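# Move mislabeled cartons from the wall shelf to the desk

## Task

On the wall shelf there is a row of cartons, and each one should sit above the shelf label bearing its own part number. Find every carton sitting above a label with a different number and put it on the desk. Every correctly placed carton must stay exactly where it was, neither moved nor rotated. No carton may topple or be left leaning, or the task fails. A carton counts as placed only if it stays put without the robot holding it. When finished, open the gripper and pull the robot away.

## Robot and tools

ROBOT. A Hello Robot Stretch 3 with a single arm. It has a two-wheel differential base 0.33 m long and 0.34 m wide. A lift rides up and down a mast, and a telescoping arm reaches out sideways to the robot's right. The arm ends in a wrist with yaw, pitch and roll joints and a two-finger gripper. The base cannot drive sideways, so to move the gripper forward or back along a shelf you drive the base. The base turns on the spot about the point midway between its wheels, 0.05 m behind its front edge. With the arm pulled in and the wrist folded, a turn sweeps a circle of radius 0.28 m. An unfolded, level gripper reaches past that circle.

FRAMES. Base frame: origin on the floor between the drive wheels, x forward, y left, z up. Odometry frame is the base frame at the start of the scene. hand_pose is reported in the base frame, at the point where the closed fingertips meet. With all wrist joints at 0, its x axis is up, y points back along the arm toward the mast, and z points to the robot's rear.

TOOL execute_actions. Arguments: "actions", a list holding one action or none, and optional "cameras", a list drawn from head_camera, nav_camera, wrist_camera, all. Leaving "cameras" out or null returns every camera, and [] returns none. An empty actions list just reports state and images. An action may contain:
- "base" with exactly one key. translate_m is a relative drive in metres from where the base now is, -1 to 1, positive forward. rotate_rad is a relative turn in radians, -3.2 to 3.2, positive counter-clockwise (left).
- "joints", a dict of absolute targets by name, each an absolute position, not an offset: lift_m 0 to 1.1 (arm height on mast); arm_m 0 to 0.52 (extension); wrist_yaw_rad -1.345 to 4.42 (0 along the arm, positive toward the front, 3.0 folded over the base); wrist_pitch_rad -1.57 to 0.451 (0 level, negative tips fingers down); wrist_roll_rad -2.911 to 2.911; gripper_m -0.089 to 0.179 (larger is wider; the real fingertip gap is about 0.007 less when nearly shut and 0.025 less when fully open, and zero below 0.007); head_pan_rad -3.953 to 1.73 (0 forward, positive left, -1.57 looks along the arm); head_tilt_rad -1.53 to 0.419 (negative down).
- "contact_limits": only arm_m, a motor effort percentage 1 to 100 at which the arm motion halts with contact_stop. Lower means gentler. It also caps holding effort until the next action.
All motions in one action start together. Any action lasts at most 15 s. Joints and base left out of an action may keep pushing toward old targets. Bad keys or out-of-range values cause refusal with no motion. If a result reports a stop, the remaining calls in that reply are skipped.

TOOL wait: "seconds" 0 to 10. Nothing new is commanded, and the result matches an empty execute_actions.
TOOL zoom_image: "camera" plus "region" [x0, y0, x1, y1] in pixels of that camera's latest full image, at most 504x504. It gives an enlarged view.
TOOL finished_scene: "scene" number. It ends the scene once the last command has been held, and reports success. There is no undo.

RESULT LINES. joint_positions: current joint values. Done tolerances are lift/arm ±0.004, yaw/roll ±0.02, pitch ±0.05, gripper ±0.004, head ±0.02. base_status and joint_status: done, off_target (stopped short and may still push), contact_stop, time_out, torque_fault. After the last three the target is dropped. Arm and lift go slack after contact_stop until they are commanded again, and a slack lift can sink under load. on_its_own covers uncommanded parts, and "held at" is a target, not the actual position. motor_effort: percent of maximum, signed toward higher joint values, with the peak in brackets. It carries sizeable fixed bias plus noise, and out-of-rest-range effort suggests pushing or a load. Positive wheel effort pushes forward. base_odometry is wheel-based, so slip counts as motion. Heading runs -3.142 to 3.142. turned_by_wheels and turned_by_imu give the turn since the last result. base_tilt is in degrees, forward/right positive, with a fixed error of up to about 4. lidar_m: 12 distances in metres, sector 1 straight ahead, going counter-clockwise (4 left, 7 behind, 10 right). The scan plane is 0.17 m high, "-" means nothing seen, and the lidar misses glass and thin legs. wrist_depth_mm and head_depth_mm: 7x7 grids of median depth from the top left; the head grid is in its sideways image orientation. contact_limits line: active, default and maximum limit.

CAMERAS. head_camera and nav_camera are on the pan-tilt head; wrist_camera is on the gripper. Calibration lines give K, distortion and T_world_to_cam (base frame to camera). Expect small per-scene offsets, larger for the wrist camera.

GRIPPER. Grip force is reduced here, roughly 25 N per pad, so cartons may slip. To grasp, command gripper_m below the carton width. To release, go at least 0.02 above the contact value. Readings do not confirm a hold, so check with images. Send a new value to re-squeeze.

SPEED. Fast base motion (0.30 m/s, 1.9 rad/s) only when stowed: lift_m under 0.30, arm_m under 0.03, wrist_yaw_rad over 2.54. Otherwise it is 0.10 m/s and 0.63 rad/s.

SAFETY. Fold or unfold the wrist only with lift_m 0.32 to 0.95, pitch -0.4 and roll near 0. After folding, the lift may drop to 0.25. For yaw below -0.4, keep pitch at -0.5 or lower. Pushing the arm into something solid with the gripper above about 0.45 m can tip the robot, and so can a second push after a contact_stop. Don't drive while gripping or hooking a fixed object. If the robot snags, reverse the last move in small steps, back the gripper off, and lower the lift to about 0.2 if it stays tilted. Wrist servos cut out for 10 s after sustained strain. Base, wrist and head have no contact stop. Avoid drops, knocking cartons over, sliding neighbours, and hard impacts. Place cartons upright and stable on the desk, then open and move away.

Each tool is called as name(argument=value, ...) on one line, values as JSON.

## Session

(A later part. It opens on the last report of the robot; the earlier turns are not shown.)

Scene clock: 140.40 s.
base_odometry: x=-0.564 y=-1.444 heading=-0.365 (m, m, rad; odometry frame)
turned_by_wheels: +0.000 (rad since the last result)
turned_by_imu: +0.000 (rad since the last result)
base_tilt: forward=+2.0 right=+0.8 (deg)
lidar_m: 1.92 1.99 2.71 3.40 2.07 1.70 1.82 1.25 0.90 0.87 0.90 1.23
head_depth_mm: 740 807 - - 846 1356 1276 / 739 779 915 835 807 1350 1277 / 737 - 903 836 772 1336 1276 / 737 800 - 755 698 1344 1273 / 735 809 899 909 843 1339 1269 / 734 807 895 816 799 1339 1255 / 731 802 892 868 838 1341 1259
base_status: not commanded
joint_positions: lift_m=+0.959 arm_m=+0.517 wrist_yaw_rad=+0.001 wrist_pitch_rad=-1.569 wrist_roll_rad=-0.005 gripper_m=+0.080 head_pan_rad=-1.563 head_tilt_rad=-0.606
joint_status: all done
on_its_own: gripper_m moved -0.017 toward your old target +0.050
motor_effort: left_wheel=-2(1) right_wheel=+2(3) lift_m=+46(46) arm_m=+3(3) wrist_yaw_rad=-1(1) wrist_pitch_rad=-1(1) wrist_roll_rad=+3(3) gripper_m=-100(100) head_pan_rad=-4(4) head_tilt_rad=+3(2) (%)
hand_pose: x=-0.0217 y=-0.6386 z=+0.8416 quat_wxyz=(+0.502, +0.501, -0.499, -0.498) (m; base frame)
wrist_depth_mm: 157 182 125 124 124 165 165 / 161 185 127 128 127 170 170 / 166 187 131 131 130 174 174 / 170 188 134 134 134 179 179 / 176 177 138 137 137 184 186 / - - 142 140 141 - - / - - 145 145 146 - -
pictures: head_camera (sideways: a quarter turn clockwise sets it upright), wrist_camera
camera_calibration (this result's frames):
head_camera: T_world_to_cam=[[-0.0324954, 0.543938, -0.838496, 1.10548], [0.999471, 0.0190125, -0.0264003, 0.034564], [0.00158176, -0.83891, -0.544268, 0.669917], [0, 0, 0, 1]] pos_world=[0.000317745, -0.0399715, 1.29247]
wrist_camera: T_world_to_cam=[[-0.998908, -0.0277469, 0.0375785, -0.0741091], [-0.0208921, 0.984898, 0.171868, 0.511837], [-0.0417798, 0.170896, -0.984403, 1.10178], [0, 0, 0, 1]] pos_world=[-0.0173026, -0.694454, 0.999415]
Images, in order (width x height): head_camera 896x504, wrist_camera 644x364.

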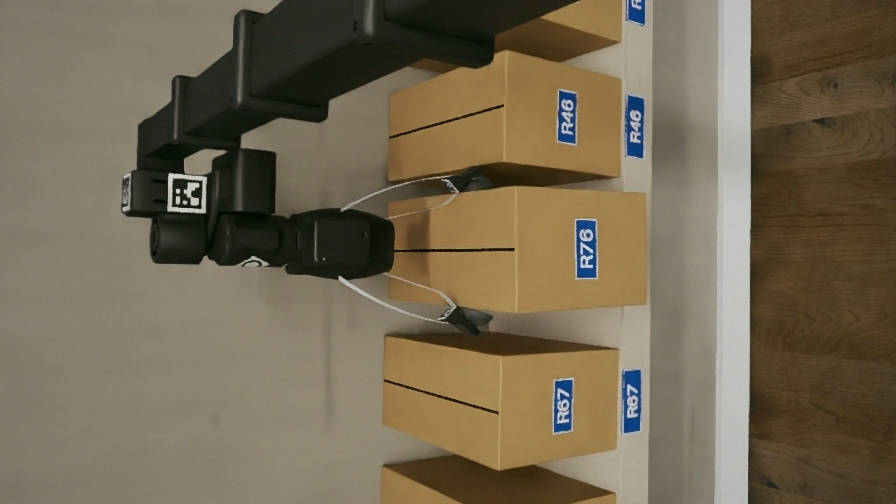

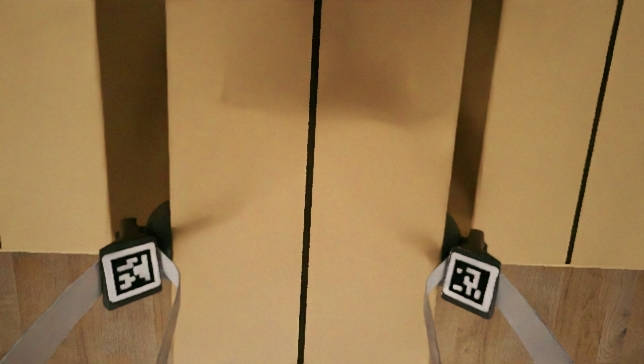

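execute_actions(actions=[{"joints":{"arm_m":0.0,"lift_m":1.0}}], cameras=["head_camera"])

execute_actions(actions=[{"base":{"rotate_rad":1.571},"joints":{"head_pan_rad":0,"head_tilt_rad":-0.5}}], cameras=["wrist_camera"])

execute_actions(actions=[{"base":{"translate_m":1.0}}], cameras=[])

execute_actions(actions=[{"base":{"translate_m":1.0}}])

Scene clock: 155.07 s.
base_odometry: x=-0.564 y=-1.444 heading=-0.365 (m, m, rad; odometry frame)
turned_by_wheels: +0.000 (rad since the last result)
turned_by_imu: -0.003 (rad since the last result)
base_tilt: forward=+2.0 right=+0.8 (deg)
lidar_m: 1.92 1.99 2.71 3.41 2.07 1.70 1.82 1.25 0.91 0.87 0.91 1.23
head_depth_mm: 739 815 897 - - - - / 737 812 903 888 - - - / 736 811 902 943 - - - / 736 809 897 993 - - - / 733 808 899 973 875 1338 383 / 735 810 897 818 798 1336 1258 / 733 808 895 871 841 1331 1261
base_status: not commanded
joint_positions: lift_m=+0.999 arm_m=+0.000 wrist_yaw_rad=+0.001 wrist_pitch_rad=-1.569 wrist_roll_rad=-0.005 gripper_m=+0.090 head_pan_rad=-1.563 head_tilt_rad=-0.606
joint_status: all done
on_its_own: gripper_m is held at +0.089, not at your +0.050, by its stall guard, which is not easing now
motor_effort: left_wheel=-2(2) right_wheel=+3(2) lift_m=+46(47) arm_m=-3(4) wrist_yaw_rad=-1(1) wrist_pitch_rad=-1(2) wrist_roll_rad=+3(3) gripper_m=-62(62) head_pan_rad=-5(5) head_tilt_rad=+2(2) (%)
hand_pose: x=-0.0217 y=-0.1217 z=+0.8816 quat_wxyz=(+0.502, +0.501, -0.499, -0.498) (m; base frame)
wrist_depth_mm: 921 966 127 126 126 981 994 / 945 975 130 129 128 - - / - - 132 132 132 - - / - - 136 135 135 - - / - - 140 138 138 - - / - - 143 142 142 - - / - - 147 146 146 - -
pictures: head_camera (sideways: a quarter turn clockwise sets it upright)
camera_calibration (this result's frames):
head_camera: T_world_to_cam=[[-0.0324943, 0.543802, -0.838584, 1.1056], [0.999471, 0.0190082, -0.0264022, 0.0345664], [0.00158243, -0.838998, -0.544132, 0.669739], [0, 0, 0, 1]] pos_world=[0.000317756, -0.039973, 1.29248]
Images, in order (width x height): head_camera 896x504.

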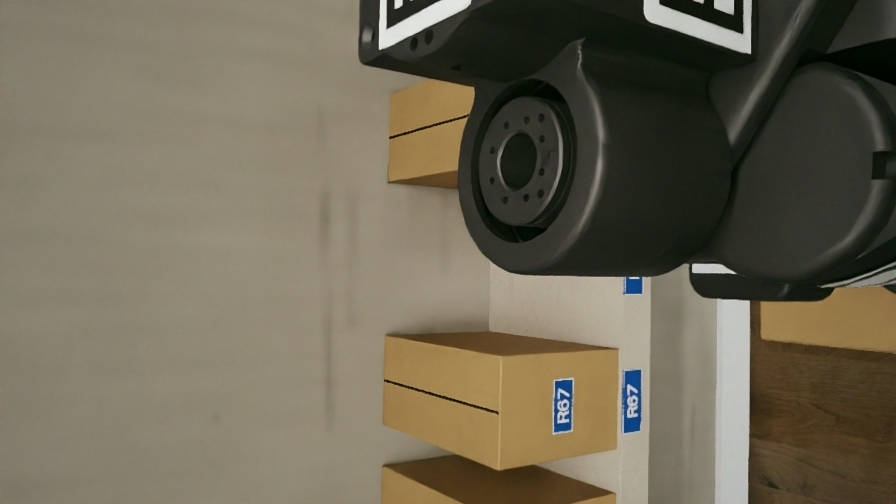

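Scene clock: 158.53 s.
base_odometry: x=-0.564 y=-1.444 heading=+1.206 (m, m, rad; odometry frame)
turned_by_wheels: +1.571 (rad since the last result)
turned_by_imu: +1.591 (rad since the last result)
base_tilt: forward=+1.9 right=+0.8 (deg)
lidar_m: 3.84 2.07 1.70 1.83 1.25 0.91 0.87 0.90 1.23 1.92 1.99 2.71
head_depth_mm: 3434 3675 3869 2738 2033 1629 1361 / 3342 3662 3842 2748 2057 1624 1362 / 3364 3615 3853 2742 2017 1617 1358 / 3373 3555 3778 2698 2015 1612 1345 / 3331 3494 3789 2665 2007 1609 1352 / 3308 3514 3712 2652 2007 1601 1339 / 3315 3505 3622 2642 1985 1603 1330
base_status: done
joint_positions: lift_m=+0.999 arm_m=+0.000 wrist_yaw_rad=+0.001 wrist_pitch_rad=-1.569 wrist_roll_rad=-0.005 gripper_m=+0.090 head_pan_rad=-0.007 head_tilt_rad=-0.507
joint_status: all done
on_its_own: gripper_m is held at +0.089, not at your +0.050, by its stall guard, which is not easing now
motor_effort: left_wheel=-3(9) right_wheel=+4(8) lift_m=+46(46) arm_m=-3(4) wrist_yaw_rad=-1(1) wrist_pitch_rad=-1(2) wrist_roll_rad=+3(3) gripper_m=-61(62) head_pan_rad=+4(45) head_tilt_rad=+3(13) (%)
hand_pose: x=-0.0217 y=-0.1217 z=+0.8816 quat_wxyz=(+0.502, +0.501, -0.499, -0.498) (m; base frame)
wrist_depth_mm: 947 960 126 126 125 985 949 / 986 975 129 129 128 - 943 / - - 132 132 131 - 943 / - - 136 135 135 - 939 / - - 140 138 138 - 933 / - - 143 142 142 - 929 / - - 147 146 147 - 900
pictures: wrist_camera
camera_calibration (this result's frames):
wrist_camera: T_world_to_cam=[[-0.998908, -0.0277533, 0.0375867, -0.061277], [-0.0209099, 0.984951, 0.171566, -0.00388475], [-0.0417825, 0.170592, -0.984455, 1.05283], [0, 0, 0, 1]] pos_world=[-0.0173016, -0.177478, 1.03943]
Images, in order (width x height): wrist_camera 644x364.

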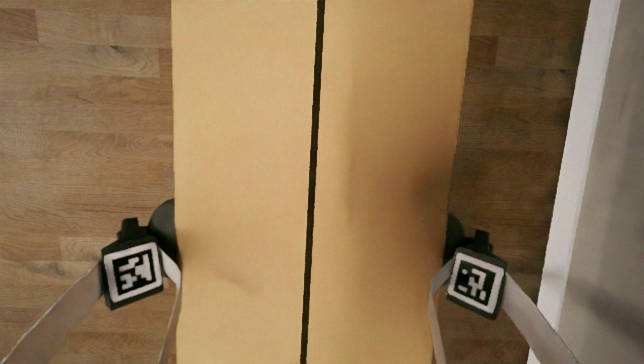

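Scene clock: 169.47 s.
base_odometry: x=-0.206 y=-0.509 heading=+1.206 (m, m, rad; odometry frame)
turned_by_wheels: +0.000 (rad since the last result)
turned_by_imu: +0.002 (rad since the last result)
base_tilt: forward=+1.9 right=+0.8 (deg)
lidar_m: 2.43 2.59 1.53 1.46 1.90 1.94 1.86 1.93 1.99 1.92 1.98 2.69
head_depth_mm: 2483 2732 2941 2736 2066 1640 1356 / 2483 2718 2940 2729 2025 1625 1364 / 2499 2664 2913 2718 2028 1621 1343 / 2476 2652 2909 2620 2029 1617 1359 / 2494 2659 2935 2634 2018 1610 1339 / 2490 2630 2866 2644 2011 1596 1334 / 2473 2634 2882 2635 1984 1601 1331
base_status: done
joint_positions: lift_m=+0.999 arm_m=+0.000 wrist_yaw_rad=+0.001 wrist_pitch_rad=-1.569 wrist_roll_rad=-0.005 gripper_m=+0.090 head_pan_rad=-0.007 head_tilt_rad=-0.507
joint_status: not commanded
on_its_own: gripper_m is held at +0.089, not at your +0.050, by its stall guard, which is not easing now
motor_effort: left_wheel=-3(5) right_wheel=+3(8) lift_m=+46(46) arm_m=-4(4) wrist_yaw_rad=-1(0) wrist_pitch_rad=-1(2) wrist_roll_rad=+4(4) gripper_m=-61(62) head_pan_rad=+4(5) head_tilt_rad=+3(3) (%)
hand_pose: x=-0.0217 y=-0.1217 z=+0.8816 quat_wxyz=(+0.502, +0.501, -0.499, -0.498) (m; base frame)
wrist_depth_mm: 943 932 126 126 125 964 980 / 975 970 129 129 128 - - / - - 132 132 131 - - / - - 136 135 135 - - / - - 139 138 138 - - / - - 143 142 142 - - / - - 147 146 146 - -
pictures: none
No camera images: the call's "cameras" was empty. Leave "cameras" out to get every camera's image.

Scene clock: 180.43 s.
base_odometry: x=+0.151 y=+0.425 heading=+1.206 (m, m, rad; odometry frame)
turned_by_wheels: +0.000 (rad since the last result)
turned_by_imu: +0.002 (rad since the last result)
base_tilt: forward=+2.0 right=+0.8 (deg)
lidar_m: 1.45 1.74 1.91 1.45 1.53 2.60 2.86 2.72 1.98 1.90 1.97 1.96
head_depth_mm: 1634 1756 1908 2110 2062 1643 1365 / 1636 1762 1880 1420 2047 1631 1366 / 1609 1757 1803 1414 1896 1584 1356 / 1611 1740 1790 1391 2001 1616 1342 / 1602 1748 1777 1374 2030 1613 1340 / 1604 1732 1751 1383 1989 1618 1334 / 1589 1730 1727 1357 1996 1597 1329
base_status: done
joint_positions: lift_m=+0.999 arm_m=+0.000 wrist_yaw_rad=+0.001 wrist_pitch_rad=-1.569 wrist_roll_rad=-0.005 gripper_m=+0.090 head_pan_rad=-0.007 head_tilt_rad=-0.507
joint_status: not commanded
on_its_own: gripper_m is held at +0.089, not at your +0.050, by its stall guard, which is not easing now
motor_effort: left_wheel=-3(7) right_wheel=+3(7) lift_m=+46(46) arm_m=-3(3) wrist_yaw_rad=-1(1) wrist_pitch_rad=-1(1) wrist_roll_rad=+3(4) gripper_m=-61(62) head_pan_rad=+4(4) head_tilt_rad=+3(3) (%)
hand_pose: x=-0.0217 y=-0.1217 z=+0.8816 quat_wxyz=(+0.502, +0.501, -0.499, -0.498) (m; base frame)
wrist_depth_mm: 938 965 127 125 125 - 987 / 971 986 130 129 128 - - / - - 133 132 131 - - / - - 136 135 135 - - / - - 140 139 138 - - / - - 143 142 142 - - / - - 147 146 146 - -
pictures: head_camera (sideways: a quarter turn clockwise sets it upright), nav_camera (sideways: a quarter turn counterclockwise sets it upright), wrist_camera
camera_calibration (this result's frames):
head_camera: T_world_to_cam=[[-0.459016, -0.0250981, -0.888074, 1.17274], [-0.00165325, 0.999623, -0.0273961, 0.0419707], [0.888427, -0.011107, -0.458884, 0.553411], [0, 0, 0, 1]] pos_world=[0.0467101, -0.00637463, 1.29658]
nav_camera: T_world_to_cam=[[0.45224, 0.0310061, 0.891357, -1.12166], [-0.0215559, -0.998724, 0.0456775, -0.00737843], [0.891636, -0.0398712, -0.450995, 0.543432], [0, 0, 0, 1]] pos_world=[0.0225557, 0.0490765, 1.24522]
wrist_camera: T_world_to_cam=[[-0.998908, -0.027753, 0.0375867, -0.0612769], [-0.0209096, 0.984951, 0.171566, -0.00388488], [-0.0417825, 0.170592, -0.984455, 1.05283], [0, 0, 0, 1]] pos_world=[-0.0173016, -0.177478, 1.03943]
Images, in order (width x height): head_camera 896x504, nav_camera 672x504, wrist_camera 644x364.

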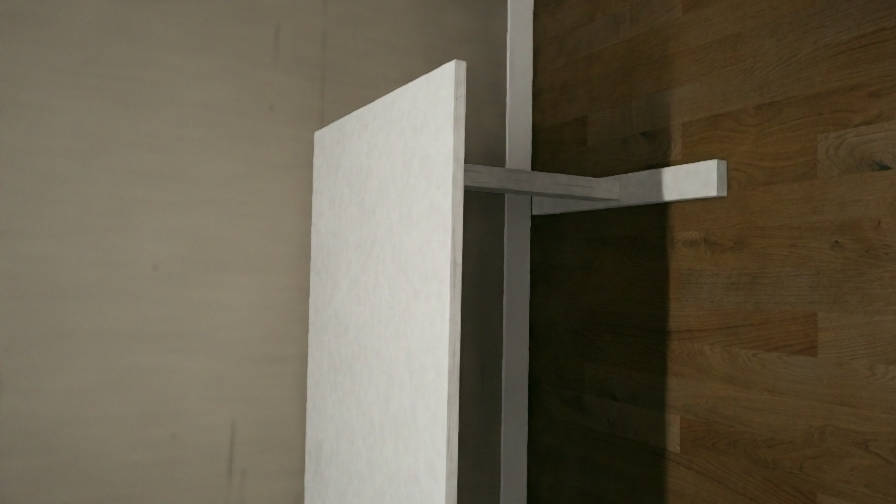

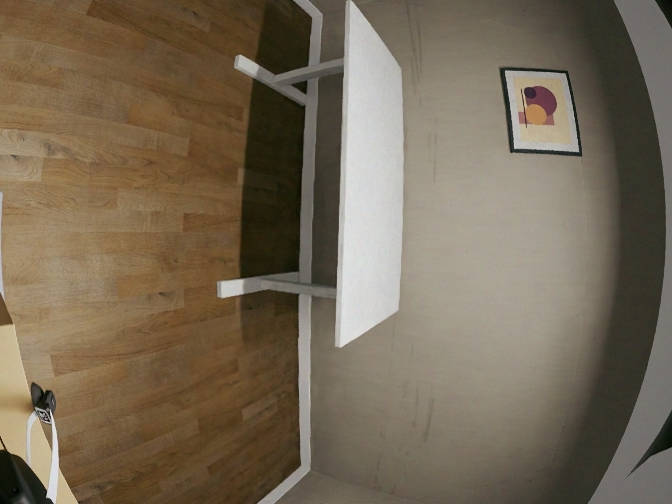

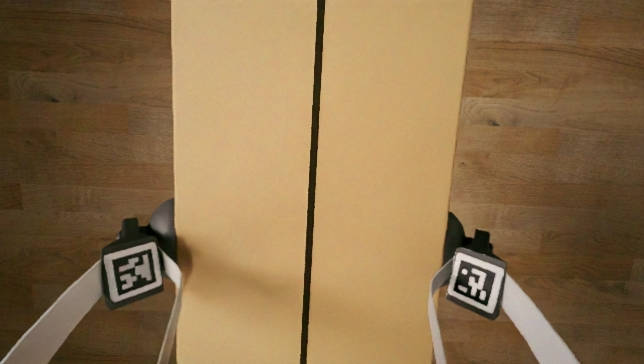

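execute_actions(actions=[{"base":{"translate_m":0.62},"joints":{"lift_m":1.09}}], cameras=[])

execute_actions(actions=[{"base":{"rotate_rad":1.571},"joints":{"head_pan_rad":-1.57,"head_tilt_rad":-0.7}}], cameras=[])

execute_actions(actions=[{"joints":{"arm_m":0.5}}])

Scene clock: 194.47 s.
base_odometry: x=+0.372 y=+1.004 heading=+1.205 (m, m, rad; odometry frame)
turned_by_wheels: +0.000 (rad since the last result)
turned_by_imu: +0.000 (rad since the last result)
base_tilt: forward=+2.0 right=+0.8 (deg)
lidar_m: 0.86 1.32 1.28 1.83 1.54 2.24 3.45 2.71 1.98 1.90 1.80 0.84
head_depth_mm: 1081 1164 1283 1371 915 733 1328 / 1073 1169 1272 1221 913 728 1308 / 1074 1166 1264 1204 909 723 1268 / 1075 1159 1274 1200 902 722 1321 / 1065 1158 1270 1191 894 717 1310 / 1068 1155 1263 1184 891 715 1309 / 1069 1151 1259 1173 886 709 1299
base_status: done
joint_positions: lift_m=+1.089 arm_m=+0.000 wrist_yaw_rad=+0.001 wrist_pitch_rad=-1.569 wrist_roll_rad=-0.005 gripper_m=+0.090 head_pan_rad=-0.007 head_tilt_rad=-0.507
joint_status: all done
on_its_own: gripper_m is held at +0.089, not at your +0.050, by its stall guard, which is not easing now
motor_effort: left_wheel=-3(6) right_wheel=+3(6) lift_m=+46(46) arm_m=-4(4) wrist_yaw_rad=-1(1) wrist_pitch_rad=-1(1) wrist_roll_rad=+3(3) gripper_m=-62(62) head_pan_rad=+3(4) head_tilt_rad=+3(2) (%)
hand_pose: x=-0.0217 y=-0.1217 z=+0.9716 quat_wxyz=(+0.502, +0.501, -0.499, -0.498) (m; base frame)
wrist_depth_mm: - - 127 125 125 - - / - - 130 129 129 - - / - - 132 132 131 - - / - - 136 135 135 - - / - - 139 138 138 - - / - - 143 142 142 - - / - - 147 146 146 - -
pictures: none
No camera images: the call's "cameras" was empty. Leave "cameras" out to get every camera's image.

Scene clock: 197.93 s.
base_odometry: x=+0.372 y=+1.004 heading=+2.776 (m, m, rad; odometry frame)
turned_by_wheels: +1.571 (rad since the last result)
turned_by_imu: +1.591 (rad since the last result)
base_tilt: forward=+1.9 right=+0.8 (deg)
lidar_m: 1.83 1.54 2.24 3.46 2.71 1.99 1.90 1.80 0.84 0.87 1.32 1.27
head_depth_mm: - - - - - 1431 - / - - - - - - - / - - - - - - - / 1093 1228 - - - - - / 1098 1223 1147 894 732 335 289 / 1097 1225 1138 887 746 1392 1203 / 1098 1224 1134 885 743 1392 1205
base_status: done
joint_positions: lift_m=+1.089 arm_m=+0.000 wrist_yaw_rad=+0.001 wrist_pitch_rad=-1.569 wrist_roll_rad=-0.005 gripper_m=+0.090 head_pan_rad=-1.563 head_tilt_rad=-0.691
joint_status: all done
on_its_own: gripper_m is held at +0.089, not at your +0.050, by its stall guard, which is not easing now
motor_effort: left_wheel=-3(9) right_wheel=+3(8) lift_m=+46(46) arm_m=-3(3) wrist_yaw_rad=-1(1) wrist_pitch_rad=-1(1) wrist_roll_rad=+3(3) gripper_m=-60(61) head_pan_rad=-5(48) head_tilt_rad=-4(20) (%)
hand_pose: x=-0.0217 y=-0.1217 z=+0.9716 quat_wxyz=(+0.502, +0.501, -0.499, -0.498) (m; base frame)
wrist_depth_mm: - - 127 125 125 - - / - - 129 129 128 - - / - - 133 132 132 - - / - - 136 135 135 - - / - - 139 139 138 - - / - - 142 142 142 - - / - - 146 146 146 - -
pictures: none
No camera images: the call's "cameras" was empty. Leave "cameras" out to get every camera's image.

Scene clock: 202.80 s.
base_odometry: x=+0.372 y=+1.004 heading=+2.776 (m, m, rad; odometry frame)
turned_by_wheels: +0.000 (rad since the last result)
turned_by_imu: -0.001 (rad since the last result)
base_tilt: forward=+2.0 right=+0.8 (deg)
lidar_m: 1.83 1.53 2.24 3.46 2.70 1.99 1.90 1.80 0.85 0.86 1.32 1.27
head_depth_mm: 1101 1221 1275 917 745 1419 1230 / 1100 1225 1169 906 741 1382 1213 / 1116 1215 617 659 738 1383 1219 / 1085 758 591 631 754 1412 1223 / 1102 1222 1038 864 750 1402 1215 / 1100 1227 1137 885 746 1399 1208 / 1099 1226 1128 881 743 1389 1202
base_status: not commanded
joint_positions: lift_m=+1.089 arm_m=+0.500 wrist_yaw_rad=+0.001 wrist_pitch_rad=-1.569 wrist_roll_rad=-0.005 gripper_m=+0.090 head_pan_rad=-1.563 head_tilt_rad=-0.691
joint_status: all done
on_its_own: gripper_m is held at +0.089, not at your +0.050, by its stall guard, which is not easing now
motor_effort: left_wheel=-3(3) right_wheel=+3(4) lift_m=+46(46) arm_m=+4(3) wrist_yaw_rad=-1(1) wrist_pitch_rad=-1(1) wrist_roll_rad=+3(3) gripper_m=-62(63) head_pan_rad=-3(4) head_tilt_rad=-3(4) (%)
hand_pose: x=-0.0217 y=-0.6210 z=+0.9716 quat_wxyz=(+0.502, +0.501, -0.499, -0.498) (m; base frame)
wrist_depth_mm: 372 375 126 126 126 379 391 / 383 387 130 129 128 394 404 / 391 395 133 132 131 409 - / 401 410 136 135 135 423 - / 415 413 139 139 138 432 - / - - 143 142 141 448 - / - - 147 146 145 - -
pictures: head_camera (sideways: a quarter turn clockwise sets it upright), nav_camera (sideways: a quarter turn counterclockwise sets it upright), wrist_camera
camera_calibration (this result's frames):
head_camera: T_world_to_cam=[[-0.0330141, 0.61357, -0.78895, 1.04089], [0.999454, 0.0212072, -0.0253299, 0.0331676], [0.00118977, -0.789356, -0.613935, 0.760553], [0, 0, 0, 1]] pos_world=[0.000309746, -0.0390161, 1.28898]
nav_camera: T_world_to_cam=[[0.0388275, -0.607426, 0.793427, -0.991438], [-0.998867, -0.00173063, 0.047556, -0.00385127], [-0.0275136, -0.794375, -0.606805, 0.751759], [0, 0, 0, 1]] pos_world=[0.0553317, -0.00505321, 1.24299]
wrist_camera: T_world_to_cam=[[-0.998912, -0.0275943, 0.0375877, -0.0784201], [-0.0207549, 0.984962, 0.171519, 0.47256], [-0.0417555, 0.170552, -0.984463, 1.22659], [0, 0, 0, 1]] pos_world=[-0.0173099, -0.676816, 1.12943]
Images, in order (width x height): head_camera 896x504, nav_camera 672x504, wrist_camera 644x364.

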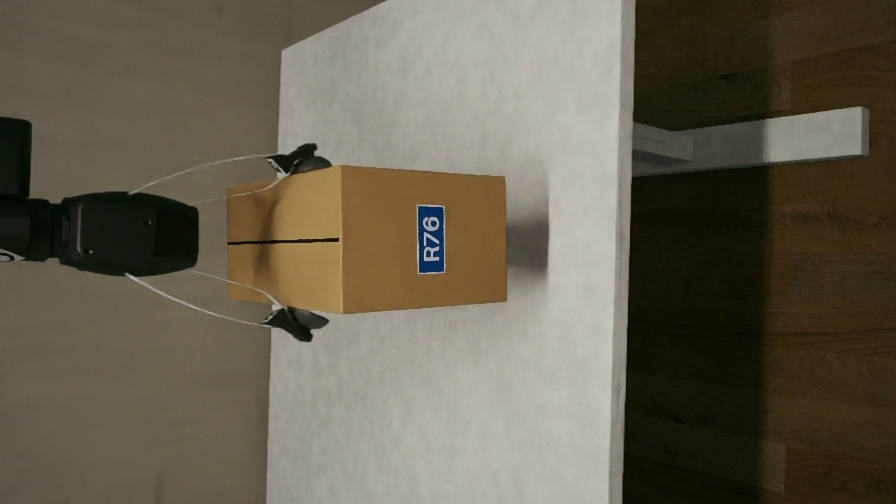

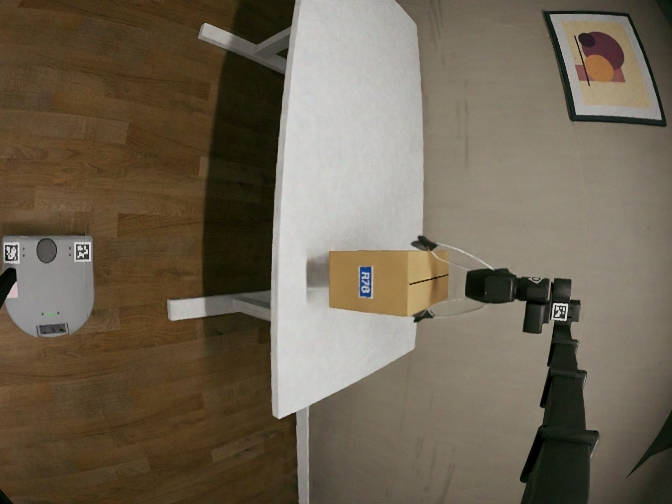

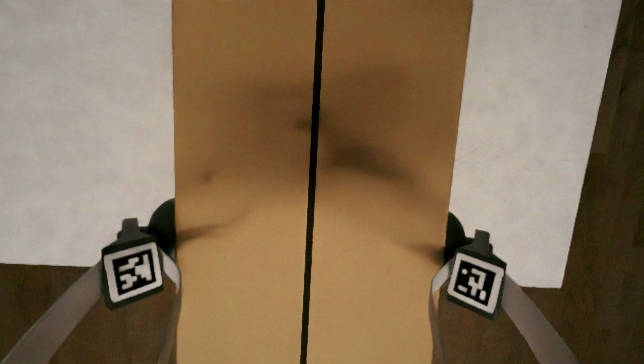

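execute_actions(actions=[{"joints":{"arm_m":0.517,"lift_m":1.02}}], cameras=["head_camera"])

Scene clock: 207.37 s.
base_odometry: x=+0.372 y=+1.004 heading=+2.776 (m, m, rad; odometry frame)
turned_by_wheels: +0.000 (rad since the last result)
turned_by_imu: -0.001 (rad since the last result)
base_tilt: forward=+2.0 right=+0.9 (deg)
lidar_m: 1.83 1.53 2.23 3.46 2.70 1.98 1.90 1.79 0.84 0.87 1.32 1.28
head_depth_mm: - 1243 1224 913 743 1418 1230 / - 1221 1170 909 741 1383 1217 / - 1221 1077 696 729 1382 1221 / 1101 - 734 654 727 1401 1214 / 1097 1225 1138 862 750 1399 1211 / 1094 1231 1138 886 747 1405 1202 / 1096 1223 1125 880 743 1392 1211
base_status: not commanded
joint_positions: lift_m=+1.021 arm_m=+0.517 wrist_yaw_rad=+0.001 wrist_pitch_rad=-1.569 wrist_roll_rad=-0.005 gripper_m=+0.090 head_pan_rad=-1.563 head_tilt_rad=-0.691
joint_status: all done
on_its_own: gripper_m is held at +0.089, not at your +0.050, by its stall guard, which is not easing now
motor_effort: left_wheel=-3(3) right_wheel=+3(4) lift_m=+13(44) arm_m=+3(4) wrist_yaw_rad=-1(1) wrist_pitch_rad=-2(1) wrist_roll_rad=+3(3) gripper_m=-61(62) head_pan_rad=-4(5) head_tilt_rad=-4(4) (%)
hand_pose: x=-0.0217 y=-0.6380 z=+0.9031 quat_wxyz=(+0.502, +0.501, -0.499, -0.498) (m; base frame)
wrist_depth_mm: 307 308 127 126 125 321 324 / 318 318 129 128 128 332 334 / 325 325 133 132 131 341 342 / 335 338 136 135 135 351 352 / 347 346 139 139 139 360 364 / 355 359 143 142 142 370 379 / - - 147 145 145 - -
pictures: head_camera (sideways: a quarter turn clockwise sets it upright)
camera_calibration (this result's frames):
head_camera: T_world_to_cam=[[-0.0330143, 0.61357, -0.78895, 1.04089], [0.999454, 0.0212074, -0.0253299, 0.0331676], [0.00118996, -0.789356, -0.613935, 0.760553], [0, 0, 0, 1]] pos_world=[0.000309755, -0.0390161, 1.28898]
Images, in order (width x height): head_camera 896x504.

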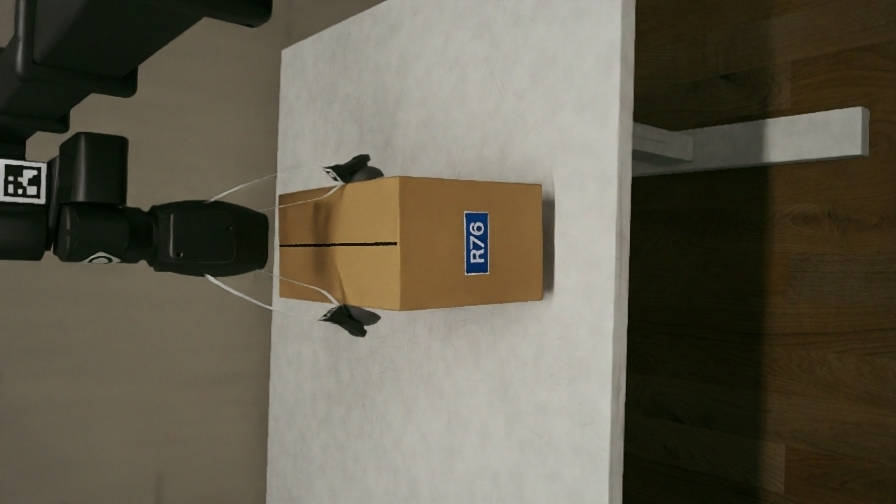

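execute_actions(actions=[{"joints":{"lift_m":1.004}}], cameras=["head_camera"])

Scene clock: 211.53 s.
base_odometry: x=+0.372 y=+1.004 heading=+2.776 (m, m, rad; odometry frame)
turned_by_wheels: +0.000 (rad since the last result)
turned_by_imu: -0.001 (rad since the last result)
base_tilt: forward=+1.9 right=+0.8 (deg)
lidar_m: 1.83 1.53 2.24 3.45 2.71 1.98 1.90 1.79 0.84 0.86 1.32 1.27
head_depth_mm: 1059 - 1174 911 743 1428 1224 / - 1232 1172 907 741 1382 1215 / - 1237 1137 823 728 1381 1218 / 1099 1207 738 657 729 1408 1220 / 1098 1237 1145 860 749 1395 1216 / 1097 1222 1137 887 742 1390 1211 / 1096 1230 1134 881 743 1389 1208
base_status: not commanded
joint_positions: lift_m=+1.005 arm_m=+0.517 wrist_yaw_rad=+0.001 wrist_pitch_rad=-1.569 wrist_roll_rad=-0.005 gripper_m=+0.090 head_pan_rad=-1.563 head_tilt_rad=-0.691
joint_status: all done
on_its_own: gripper_m is held at +0.089, not at your +0.050, by its stall guard, which is not easing now
motor_effort: left_wheel=-3(2) right_wheel=+4(4) lift_m=+13(11) arm_m=+3(4) wrist_yaw_rad=-1(1) wrist_pitch_rad=-1(1) wrist_roll_rad=+3(3) gripper_m=-62(62) head_pan_rad=-3(5) head_tilt_rad=-4(4) (%)
hand_pose: x=-0.0217 y=-0.6380 z=+0.8871 quat_wxyz=(+0.502, +0.501, -0.499, -0.498) (m; base frame)
wrist_depth_mm: 294 294 126 126 125 307 310 / 304 304 130 129 128 316 317 / 313 314 132 132 132 321 325 / 318 321 136 135 134 331 336 / 328 329 139 138 138 342 346 / 339 344 143 142 141 354 359 / - - 146 146 146 - -
pictures: head_camera (sideways: a quarter turn clockwise sets it upright)
camera_calibration (this result's frames):
head_camera: T_world_to_cam=[[-0.0330142, 0.61357, -0.78895, 1.04089], [0.999454, 0.0212073, -0.0253299, 0.0331676], [0.00118987, -0.789356, -0.613935, 0.760553], [0, 0, 0, 1]] pos_world=[0.00030975, -0.0390161, 1.28898]
Images, in order (width x height): head_camera 896x504.

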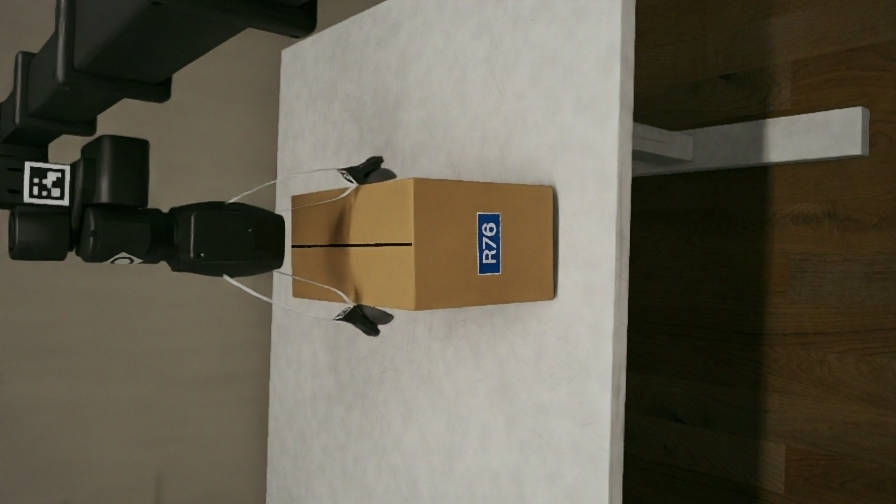

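Nearly touching. A few mm more, then release.

execute_actions(actions=[{"joints":{"lift_m":0.996}}], cameras=[])

execute_actions(actions=[{"joints":{"gripper_m":0.14}}], cameras=[])

execute_actions(actions=[{"joints":{"lift_m":1.08}}], cameras=["head_camera"])

execute_actions(actions=[{"joints":{"arm_m":0.0,"head_pan_rad":0,"head_tilt_rad":-0.2},"base":{"rotate_rad":1.571}}], cameras=["head_camera"])

Scene clock: 232.40 s.
base_odometry: x=+0.372 y=+1.004 heading=+2.776 (m, m, rad; odometry frame)
turned_by_wheels: +0.000 (rad since the last result)
turned_by_imu: -0.001 (rad since the last result)
base_tilt: forward=+2.0 right=+0.9 (deg)
lidar_m: 1.83 1.53 2.24 3.44 2.70 1.99 1.90 1.79 0.85 0.87 1.32 1.27
head_depth_mm: 1067 - 1147 913 740 1425 1223 / - 1242 1169 910 743 1382 1217 / - 1250 1157 819 731 1387 1219 / 1082 1207 753 670 732 1412 1215 / 1098 1226 1149 861 749 1398 1216 / 1101 1231 1141 887 748 1402 1207 / 1095 1218 1130 881 744 1394 1196
base_status: not commanded
joint_positions: lift_m=+0.997 arm_m=+0.517 wrist_yaw_rad=+0.001 wrist_pitch_rad=-1.569 wrist_roll_rad=-0.005 gripper_m=+0.090 head_pan_rad=-1.563 head_tilt_rad=-0.691
joint_status: all done
on_its_own: gripper_m is held at +0.089, not at your +0.050, by its stall guard, which is not easing now
motor_effort: left_wheel=-3(2) right_wheel=+4(4) lift_m=+13(14) arm_m=+4(4) wrist_yaw_rad=-1(1) wrist_pitch_rad=-1(1) wrist_roll_rad=+3(4) gripper_m=-62(61) head_pan_rad=-4(4) head_tilt_rad=-4(4) (%)
hand_pose: x=-0.0217 y=-0.6380 z=+0.8791 quat_wxyz=(+0.502, +0.501, -0.499, -0.498) (m; base frame)
wrist_depth_mm: 286 289 124 124 123 299 301 / 297 297 128 127 127 308 308 / 305 304 131 131 130 316 319 / 315 314 135 134 134 328 328 / 323 319 139 138 138 335 338 / 329 334 143 142 141 349 348 / - - 147 146 147 - 360
pictures: none
No camera images: the call's "cameras" was empty. Leave "cameras" out to get every camera's image.

Scene clock: 233.60 s.
base_odometry: x=+0.372 y=+1.004 heading=+2.776 (m, m, rad; odometry frame)
turned_by_wheels: +0.000 (rad since the last result)
turned_by_imu: +0.000 (rad since the last result)
base_tilt: forward=+2.0 right=+0.7 (deg)
lidar_m: 1.83 1.53 2.24 3.45 2.71 1.98 1.90 1.79 0.84 0.86 1.32 1.27
head_depth_mm: 1067 - 1154 915 743 1416 1233 / - 1246 1165 905 742 1391 1215 / - 1246 1154 826 737 1374 1216 / 1080 1203 755 671 733 1404 1221 / 1095 1233 1145 850 750 1394 1213 / 1099 1229 1138 888 748 1396 1221 / 1099 1224 1130 883 746 1389 1206
base_status: not commanded
joint_positions: lift_m=+0.997 arm_m=+0.517 wrist_yaw_rad=+0.001 wrist_pitch_rad=-1.570 wrist_roll_rad=-0.005 gripper_m=+0.140 head_pan_rad=-1.563 head_tilt_rad=-0.691
joint_status: all done
motor_effort: left_wheel=-4(4) right_wheel=+6(6) lift_m=+13(13) arm_m=+3(4) wrist_yaw_rad=-1(1) wrist_pitch_rad=-1(1) wrist_roll_rad=+4(3) gripper_m=+2(100) head_pan_rad=-4(5) head_tilt_rad=-4(4) (%)
hand_pose: x=-0.0217 y=-0.6378 z=+0.8792 quat_wxyz=(+0.502, +0.501, -0.498, -0.499) (m; base frame)
wrist_depth_mm: 286 286 125 125 126 297 301 / 294 296 128 129 129 309 309 / 305 303 132 133 133 316 322 / 312 312 136 136 137 324 330 / 321 321 140 141 141 333 339 / 328 333 144 145 145 345 349 / - - 148 149 150 - 363
pictures: none
No camera images: the call's "cameras" was empty. Leave "cameras" out to get every camera's image.

Scene clock: 235.20 s.
base_odometry: x=+0.372 y=+1.004 heading=+2.776 (m, m, rad; odometry frame)
turned_by_wheels: +0.000 (rad since the last result)
turned_by_imu: +0.000 (rad since the last result)
base_tilt: forward=+2.0 right=+0.8 (deg)
lidar_m: 1.83 1.53 2.24 3.45 2.70 1.98 1.90 1.80 0.84 0.87 1.32 1.27
head_depth_mm: 1100 1232 1284 912 742 1417 1229 / 1101 1227 1172 911 741 1390 1215 / 1119 1225 1074 823 732 1383 1223 / 1088 1264 786 668 734 1401 1220 / 1096 1227 1099 866 749 1409 1216 / 1092 1230 1136 886 749 1397 1208 / 1099 1222 1129 881 744 1391 1209
base_status: not commanded
joint_positions: lift_m=+1.079 arm_m=+0.517 wrist_yaw_rad=+0.001 wrist_pitch_rad=-1.570 wrist_roll_rad=-0.005 gripper_m=+0.140 head_pan_rad=-1.563 head_tilt_rad=-0.691
joint_status: all done
motor_effort: left_wheel=-3(4) right_wheel=+4(6) lift_m=+45(48) arm_m=+4(4) wrist_yaw_rad=-1(1) wrist_pitch_rad=-1(1) wrist_roll_rad=+3(3) gripper_m=+0(1) head_pan_rad=-5(5) head_tilt_rad=-4(4) (%)
hand_pose: x=-0.0217 y=-0.6378 z=+0.9617 quat_wxyz=(+0.502, +0.501, -0.498, -0.499) (m; base frame)
wrist_depth_mm: 364 363 364 203 206 378 378 / 372 375 376 209 381 383 391 / 377 386 382 215 388 398 409 / 391 393 398 221 402 413 - / 408 405 410 228 415 423 - / - - 236 236 428 434 - / - - - - - - -
pictures: head_camera (sideways: a quarter turn clockwise sets it upright)
camera_calibration (this result's frames):
head_camera: T_world_to_cam=[[-0.0330144, 0.61357, -0.78895, 1.04089], [0.999454, 0.0212076, -0.0253299, 0.0331676], [0.00119005, -0.789356, -0.613935, 0.760553], [0, 0, 0, 1]] pos_world=[0.00030976, -0.0390161, 1.28898]
Images, in order (width x height): head_camera 896x504.

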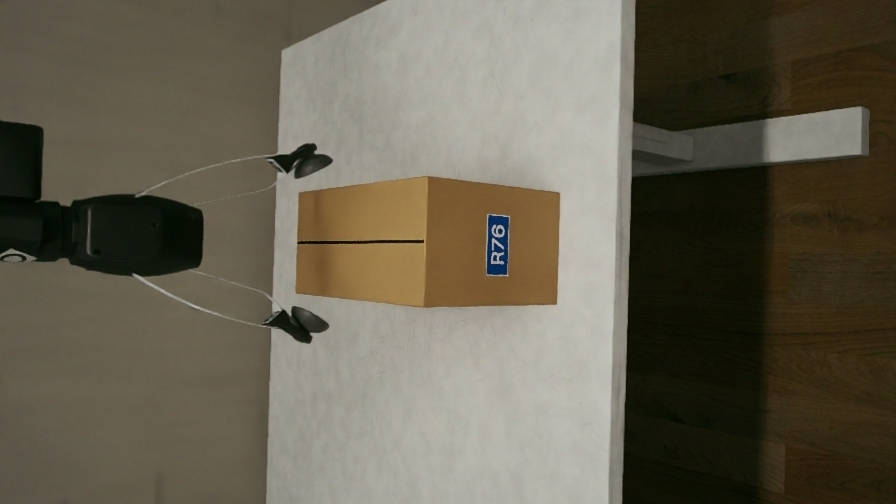

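Scene clock: 240.17 s.
base_odometry: x=+0.372 y=+1.004 heading=-1.936 (m, m, rad; odometry frame)
turned_by_wheels: +1.571 (rad since the last result)
turned_by_imu: +1.591 (rad since the last result)
base_tilt: forward=+2.0 right=+0.9 (deg)
lidar_m: 3.45 2.70 1.99 1.89 1.79 0.84 0.88 1.32 1.28 1.83 1.53 2.23
head_depth_mm: 3115 3277 3431 3525 3482 2374 1776 / 3168 3277 3369 3525 3446 2371 1771 / 3146 3280 3383 3441 3428 2344 1791 / 3126 3218 3389 3444 3397 2340 1764 / 3120 3204 3302 3494 3392 2299 1756 / 3050 3250 3336 3456 3347 2300 1747 / 3096 3189 3354 3528 3318 2302 1751
base_status: done
joint_positions: lift_m=+1.079 arm_m=+0.000 wrist_yaw_rad=+0.001 wrist_pitch_rad=-1.569 wrist_roll_rad=-0.005 gripper_m=+0.140 head_pan_rad=-0.007 head_tilt_rad=-0.211
joint_status: all done
motor_effort: left_wheel=-3(13) right_wheel=+3(12) lift_m=+45(45) arm_m=-4(5) wrist_yaw_rad=+0(1) wrist_pitch_rad=-1(1) wrist_roll_rad=+3(3) gripper_m=+0(0) head_pan_rad=+3(47) head_tilt_rad=+5(29) (%)
hand_pose: x=-0.0217 y=-0.1216 z=+0.9617 quat_wxyz=(+0.502, +0.501, -0.499, -0.499) (m; base frame)
wrist_depth_mm: - - - - - - - / - - - - - - - / - - - - - - - / - - - - - - - / - - - - - - - / - - - - - - 928 / - - - - - - 466
pictures: head_camera (sideways: a quarter turn clockwise sets it upright)
camera_calibration (this result's frames):
head_camera: T_world_to_cam=[[-0.179924, -0.0270949, -0.983307, 1.29538], [0.00662446, 0.999565, -0.028755, 0.0437002], [0.983658, -0.0116876, -0.179666, 0.189443], [0, 0, 0, 1]] pos_world=[0.046434, -0.00636878, 1.30905]
Images, in order (width x height): head_camera 896x504.

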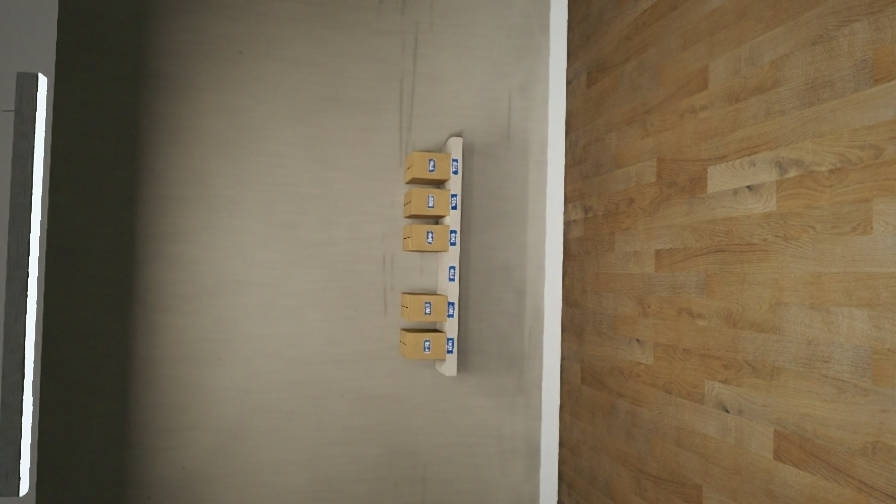

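execute_actions(actions=[{"base":{"rotate_rad":-0.11},"joints":{"lift_m":0.6,"wrist_pitch_rad":-0.4,"wrist_roll_rad":0,"gripper_m":0.04}}], cameras=[])

execute_actions(actions=[{"joints":{"wrist_yaw_rad":3.0,"lift_m":0.4}}], cameras=[])

execute_actions(actions=[{"joints":{"lift_m":0.27}}], cameras=[])

execute_actions(actions=[{"base":{"translate_m":1.0}}], cameras=[])

execute_actions(actions=[{"base":{"translate_m":1.0},"joints":{"head_tilt_rad":-0.35}}], cameras=["head_camera"])

Scene clock: 253.70 s.
base_odometry: x=+0.372 y=+1.004 heading=-2.046 (m, m, rad; odometry frame)
turned_by_wheels: -0.110 (rad since the last result)
turned_by_imu: -0.113 (rad since the last result)
base_tilt: forward=+1.9 right=+0.9 (deg)
lidar_m: 3.43 3.04 2.05 1.90 1.92 1.36 0.85 1.29 1.27 1.83 1.53 2.24
head_depth_mm: 3259 3386 3574 3598 3519 2369 1794 / 3224 3351 3496 3608 3492 2352 1779 / 3214 3300 3421 3604 3423 2340 1777 / 3170 3263 3390 3494 3421 2321 1777 / 3117 3252 3359 3457 3355 2304 1768 / 3086 3188 3336 3382 3316 2309 1756 / 3027 3152 3250 3369 3366 2290 1757
base_status: done
joint_positions: lift_m=+0.601 arm_m=+0.000 wrist_yaw_rad=+0.001 wrist_pitch_rad=-0.418 wrist_roll_rad=-0.005 gripper_m=+0.040 head_pan_rad=-0.007 head_tilt_rad=-0.211
joint_status: all done
motor_effort: left_wheel=+4(9) right_wheel=-3(7) lift_m=+13(41) arm_m=-3(4) wrist_yaw_rad=+0(1) wrist_pitch_rad=+9(9) wrist_roll_rad=+3(4) gripper_m=-1(100) head_pan_rad=+4(3) head_tilt_rad=+4(5) (%)
hand_pose: x=-0.0213 y=-0.3696 z=+0.6133 quat_wxyz=(+0.694, +0.148, -0.690, -0.146) (m; base frame)
wrist_depth_mm: - - - - - - 761 / - - - - - - 827 / - - - - - - - / - - - - - - - / 978 - - - - - - / 839 852 805 857 893 906 899 / 727 734 747 756 759 779 765
pictures: none
No camera images: the call's "cameras" was empty. Leave "cameras" out to get every camera's image.

Scene clock: 256.37 s.
base_odometry: x=+0.372 y=+1.004 heading=-2.046 (m, m, rad; odometry frame)
turned_by_wheels: +0.000 (rad since the last result)
turned_by_imu: +0.000 (rad since the last result)
base_tilt: forward=+1.9 right=+1.0 (deg)
lidar_m: 3.44 3.03 2.06 1.90 1.93 1.36 0.85 1.29 1.27 1.83 1.54 2.24
head_depth_mm: 3194 3415 3525 3710 3467 2374 1802 / 3238 3351 3460 3636 3489 2358 1787 / 3205 3349 3441 3578 3463 2351 1775 / 3162 3280 3435 3474 3414 2348 1773 / 3158 3264 3347 3443 3418 2328 1761 / 3051 3197 3326 3352 3364 2309 1761 / 3056 3167 3294 3318 3321 2311 1748
base_status: not commanded
joint_positions: lift_m=+0.401 arm_m=+0.000 wrist_yaw_rad=+2.997 wrist_pitch_rad=-0.418 wrist_roll_rad=-0.005 gripper_m=+0.040 head_pan_rad=-0.007 head_tilt_rad=-0.211
joint_status: all done
motor_effort: left_wheel=+4(5) right_wheel=-3(3) lift_m=+13(13) arm_m=-3(3) wrist_yaw_rad=+2(1) wrist_pitch_rad=+9(10) wrist_roll_rad=+3(4) gripper_m=+1(0) head_pan_rad=+4(3) head_tilt_rad=+5(4) (%)
hand_pose: x=+0.0111 y=+0.0768 z=+0.4135 quat_wxyz=(+0.196, +0.699, +0.097, +0.681) (m; base frame)
wrist_depth_mm: - - - - - - - / - - - - - - - / - - - - - - - / 902 900 917 939 957 998 - / 710 741 - 750 781 800 810 / 624 619 - 633 640 656 667 / 534 540 - 558 557 556 577
pictures: none
No camera images: the call's "cameras" was empty. Leave "cameras" out to get every camera's image.

Scene clock: 258.37 s.
base_odometry: x=+0.372 y=+1.004 heading=-2.046 (m, m, rad; odometry frame)
turned_by_wheels: +0.000 (rad since the last result)
turned_by_imu: +0.000 (rad since the last result)
base_tilt: forward=+2.0 right=+0.8 (deg)
lidar_m: 3.45 3.04 2.06 1.90 1.92 1.36 0.84 1.28 1.27 1.83 1.53 2.24
head_depth_mm: 3206 3422 3487 3700 3478 2366 1799 / 3230 3379 3466 3661 3506 2362 1787 / 3178 3344 3440 3515 3470 2342 1783 / 3192 3318 3409 3509 3476 2371 1779 / 3105 3271 3381 3465 3394 2295 1753 / 3095 3201 3315 3378 3387 2319 1765 / 3058 3105 3213 3378 3314 2306 1746
base_status: not commanded
joint_positions: lift_m=+0.271 arm_m=+0.000 wrist_yaw_rad=+2.997 wrist_pitch_rad=-0.417 wrist_roll_rad=-0.005 gripper_m=+0.040 head_pan_rad=-0.007 head_tilt_rad=-0.211
joint_status: all done
motor_effort: left_wheel=+4(4) right_wheel=-3(3) lift_m=+12(11) arm_m=-3(3) wrist_yaw_rad=+1(1) wrist_pitch_rad=+9(9) wrist_roll_rad=+3(3) gripper_m=+0(0) head_pan_rad=+3(3) head_tilt_rad=+5(5) (%)
hand_pose: x=+0.0110 y=+0.0769 z=+0.2835 quat_wxyz=(+0.196, +0.699, +0.097, +0.681) (m; base frame)
wrist_depth_mm: - - - - - - - / - - - - - - - / 872 860 924 929 - - - / 677 663 703 709 734 732 759 / 551 557 - 574 594 602 607 / 464 484 - 497 485 500 500 / - - - - 423 426 436
pictures: none
No camera images: the call's "cameras" was empty. Leave "cameras" out to get every camera's image.

Scene clock: 263.47 s.
base_odometry: x=-0.085 y=+0.114 heading=-2.046 (m, m, rad; odometry frame)
turned_by_wheels: +0.000 (rad since the last result)
turned_by_imu: +0.003 (rad since the last result)
base_tilt: forward=+2.1 right=+0.8 (deg)
lidar_m: 2.49 2.52 2.17 2.02 2.05 2.42 1.83 2.01 1.85 1.35 1.53 2.24
head_depth_mm: 2338 2455 2551 2603 2755 2415 1801 / 2316 2392 2464 2547 2674 2353 1785 / 2298 2384 2484 2552 2660 2336 1778 / 2249 2326 2440 2451 2596 2351 1782 / 2218 2317 2391 2440 2584 2325 1758 / 2196 2298 2376 2428 2535 2323 1748 / 2166 2239 2317 2358 2547 2270 1745
base_status: done
joint_positions: lift_m=+0.271 arm_m=+0.000 wrist_yaw_rad=+2.998 wrist_pitch_rad=-0.417 wrist_roll_rad=-0.005 gripper_m=+0.040 head_pan_rad=-0.007 head_tilt_rad=-0.210
joint_status: not commanded
motor_effort: left_wheel=+3(15) right_wheel=-2(6) lift_m=+13(13) arm_m=-4(2) wrist_yaw_rad=+1(2) wrist_pitch_rad=+9(9) wrist_roll_rad=+3(4) gripper_m=-1(1) head_pan_rad=+5(3) head_tilt_rad=+5(5) (%)
hand_pose: x=+0.0109 y=+0.0769 z=+0.2835 quat_wxyz=(+0.196, +0.699, +0.097, +0.681) (m; base frame)
wrist_depth_mm: - - - - - - - / - - - - - - - / 878 867 932 933 966 - - / 670 686 708 721 729 751 773 / 550 561 - 575 597 601 614 / 469 487 - 498 491 495 508 / - - - - 415 427 432
pictures: none
No camera images: the call's "cameras" was empty. Leave "cameras" out to get every camera's image.

Scene clock: 268.57 s.
base_odometry: x=-0.542 y=-0.775 heading=-2.046 (m, m, rad; odometry frame)
turned_by_wheels: +0.000 (rad since the last result)
turned_by_imu: +0.003 (rad since the last result)
base_tilt: forward=+2.0 right=+0.8 (deg)
lidar_m: 1.50 1.53 1.95 2.11 2.15 2.73 2.82 2.58 1.52 1.29 1.66 1.60
head_depth_mm: 1347 1425 1529 1616 1749 1832 1552 / 1326 1395 1501 1585 1710 1807 1542 / 1314 1398 1491 1459 1395 1789 1531 / 1299 1379 1461 1463 1448 1779 1536 / 1287 1353 1447 1502 1433 1758 1515 / 1272 1343 1424 1495 1495 1717 1519 / 1256 1338 1405 1476 1489 1693 1522
base_status: done
joint_positions: lift_m=+0.271 arm_m=+0.000 wrist_yaw_rad=+2.998 wrist_pitch_rad=-0.417 wrist_roll_rad=-0.005 gripper_m=+0.040 head_pan_rad=-0.007 head_tilt_rad=-0.346
joint_status: all done
motor_effort: left_wheel=+2(15) right_wheel=-1(6) lift_m=+12(12) arm_m=-3(3) wrist_yaw_rad=+1(1) wrist_pitch_rad=+9(9) wrist_roll_rad=+3(2) gripper_m=+0(0) head_pan_rad=+4(4) head_tilt_rad=-1(17) (%)
hand_pose: x=+0.0109 y=+0.0769 z=+0.2835 quat_wxyz=(+0.196, +0.699, +0.097, +0.681) (m; base frame)
wrist_depth_mm: - - - - - - - / - - - - - - - / 868 849 923 938 988 - - / 668 680 699 721 724 756 764 / 549 549 - 570 591 589 605 / 460 481 - 495 487 493 510 / - - - - 422 427 432
pictures: head_camera (sideways: a quarter turn clockwise sets it upright)
camera_calibration (this result's frames):
head_camera: T_world_to_cam=[[-0.311003, -0.0262049, -0.950048, 1.25271], [0.00265935, 0.999592, -0.0284421, 0.043312], [0.950405, -0.0113721, -0.310806, 0.360333], [0, 0, 0, 1]] pos_world=[0.0470202, -0.00636931, 1.30336]
Images, in order (width x height): head_camera 896x504.

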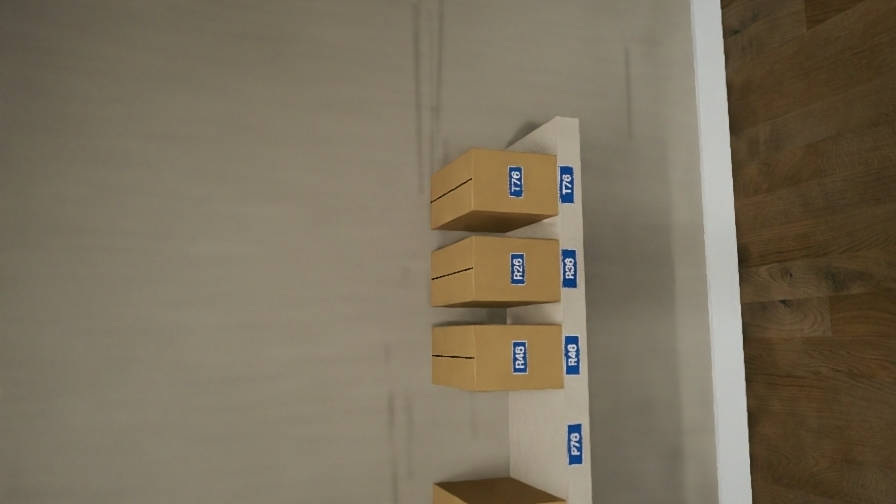

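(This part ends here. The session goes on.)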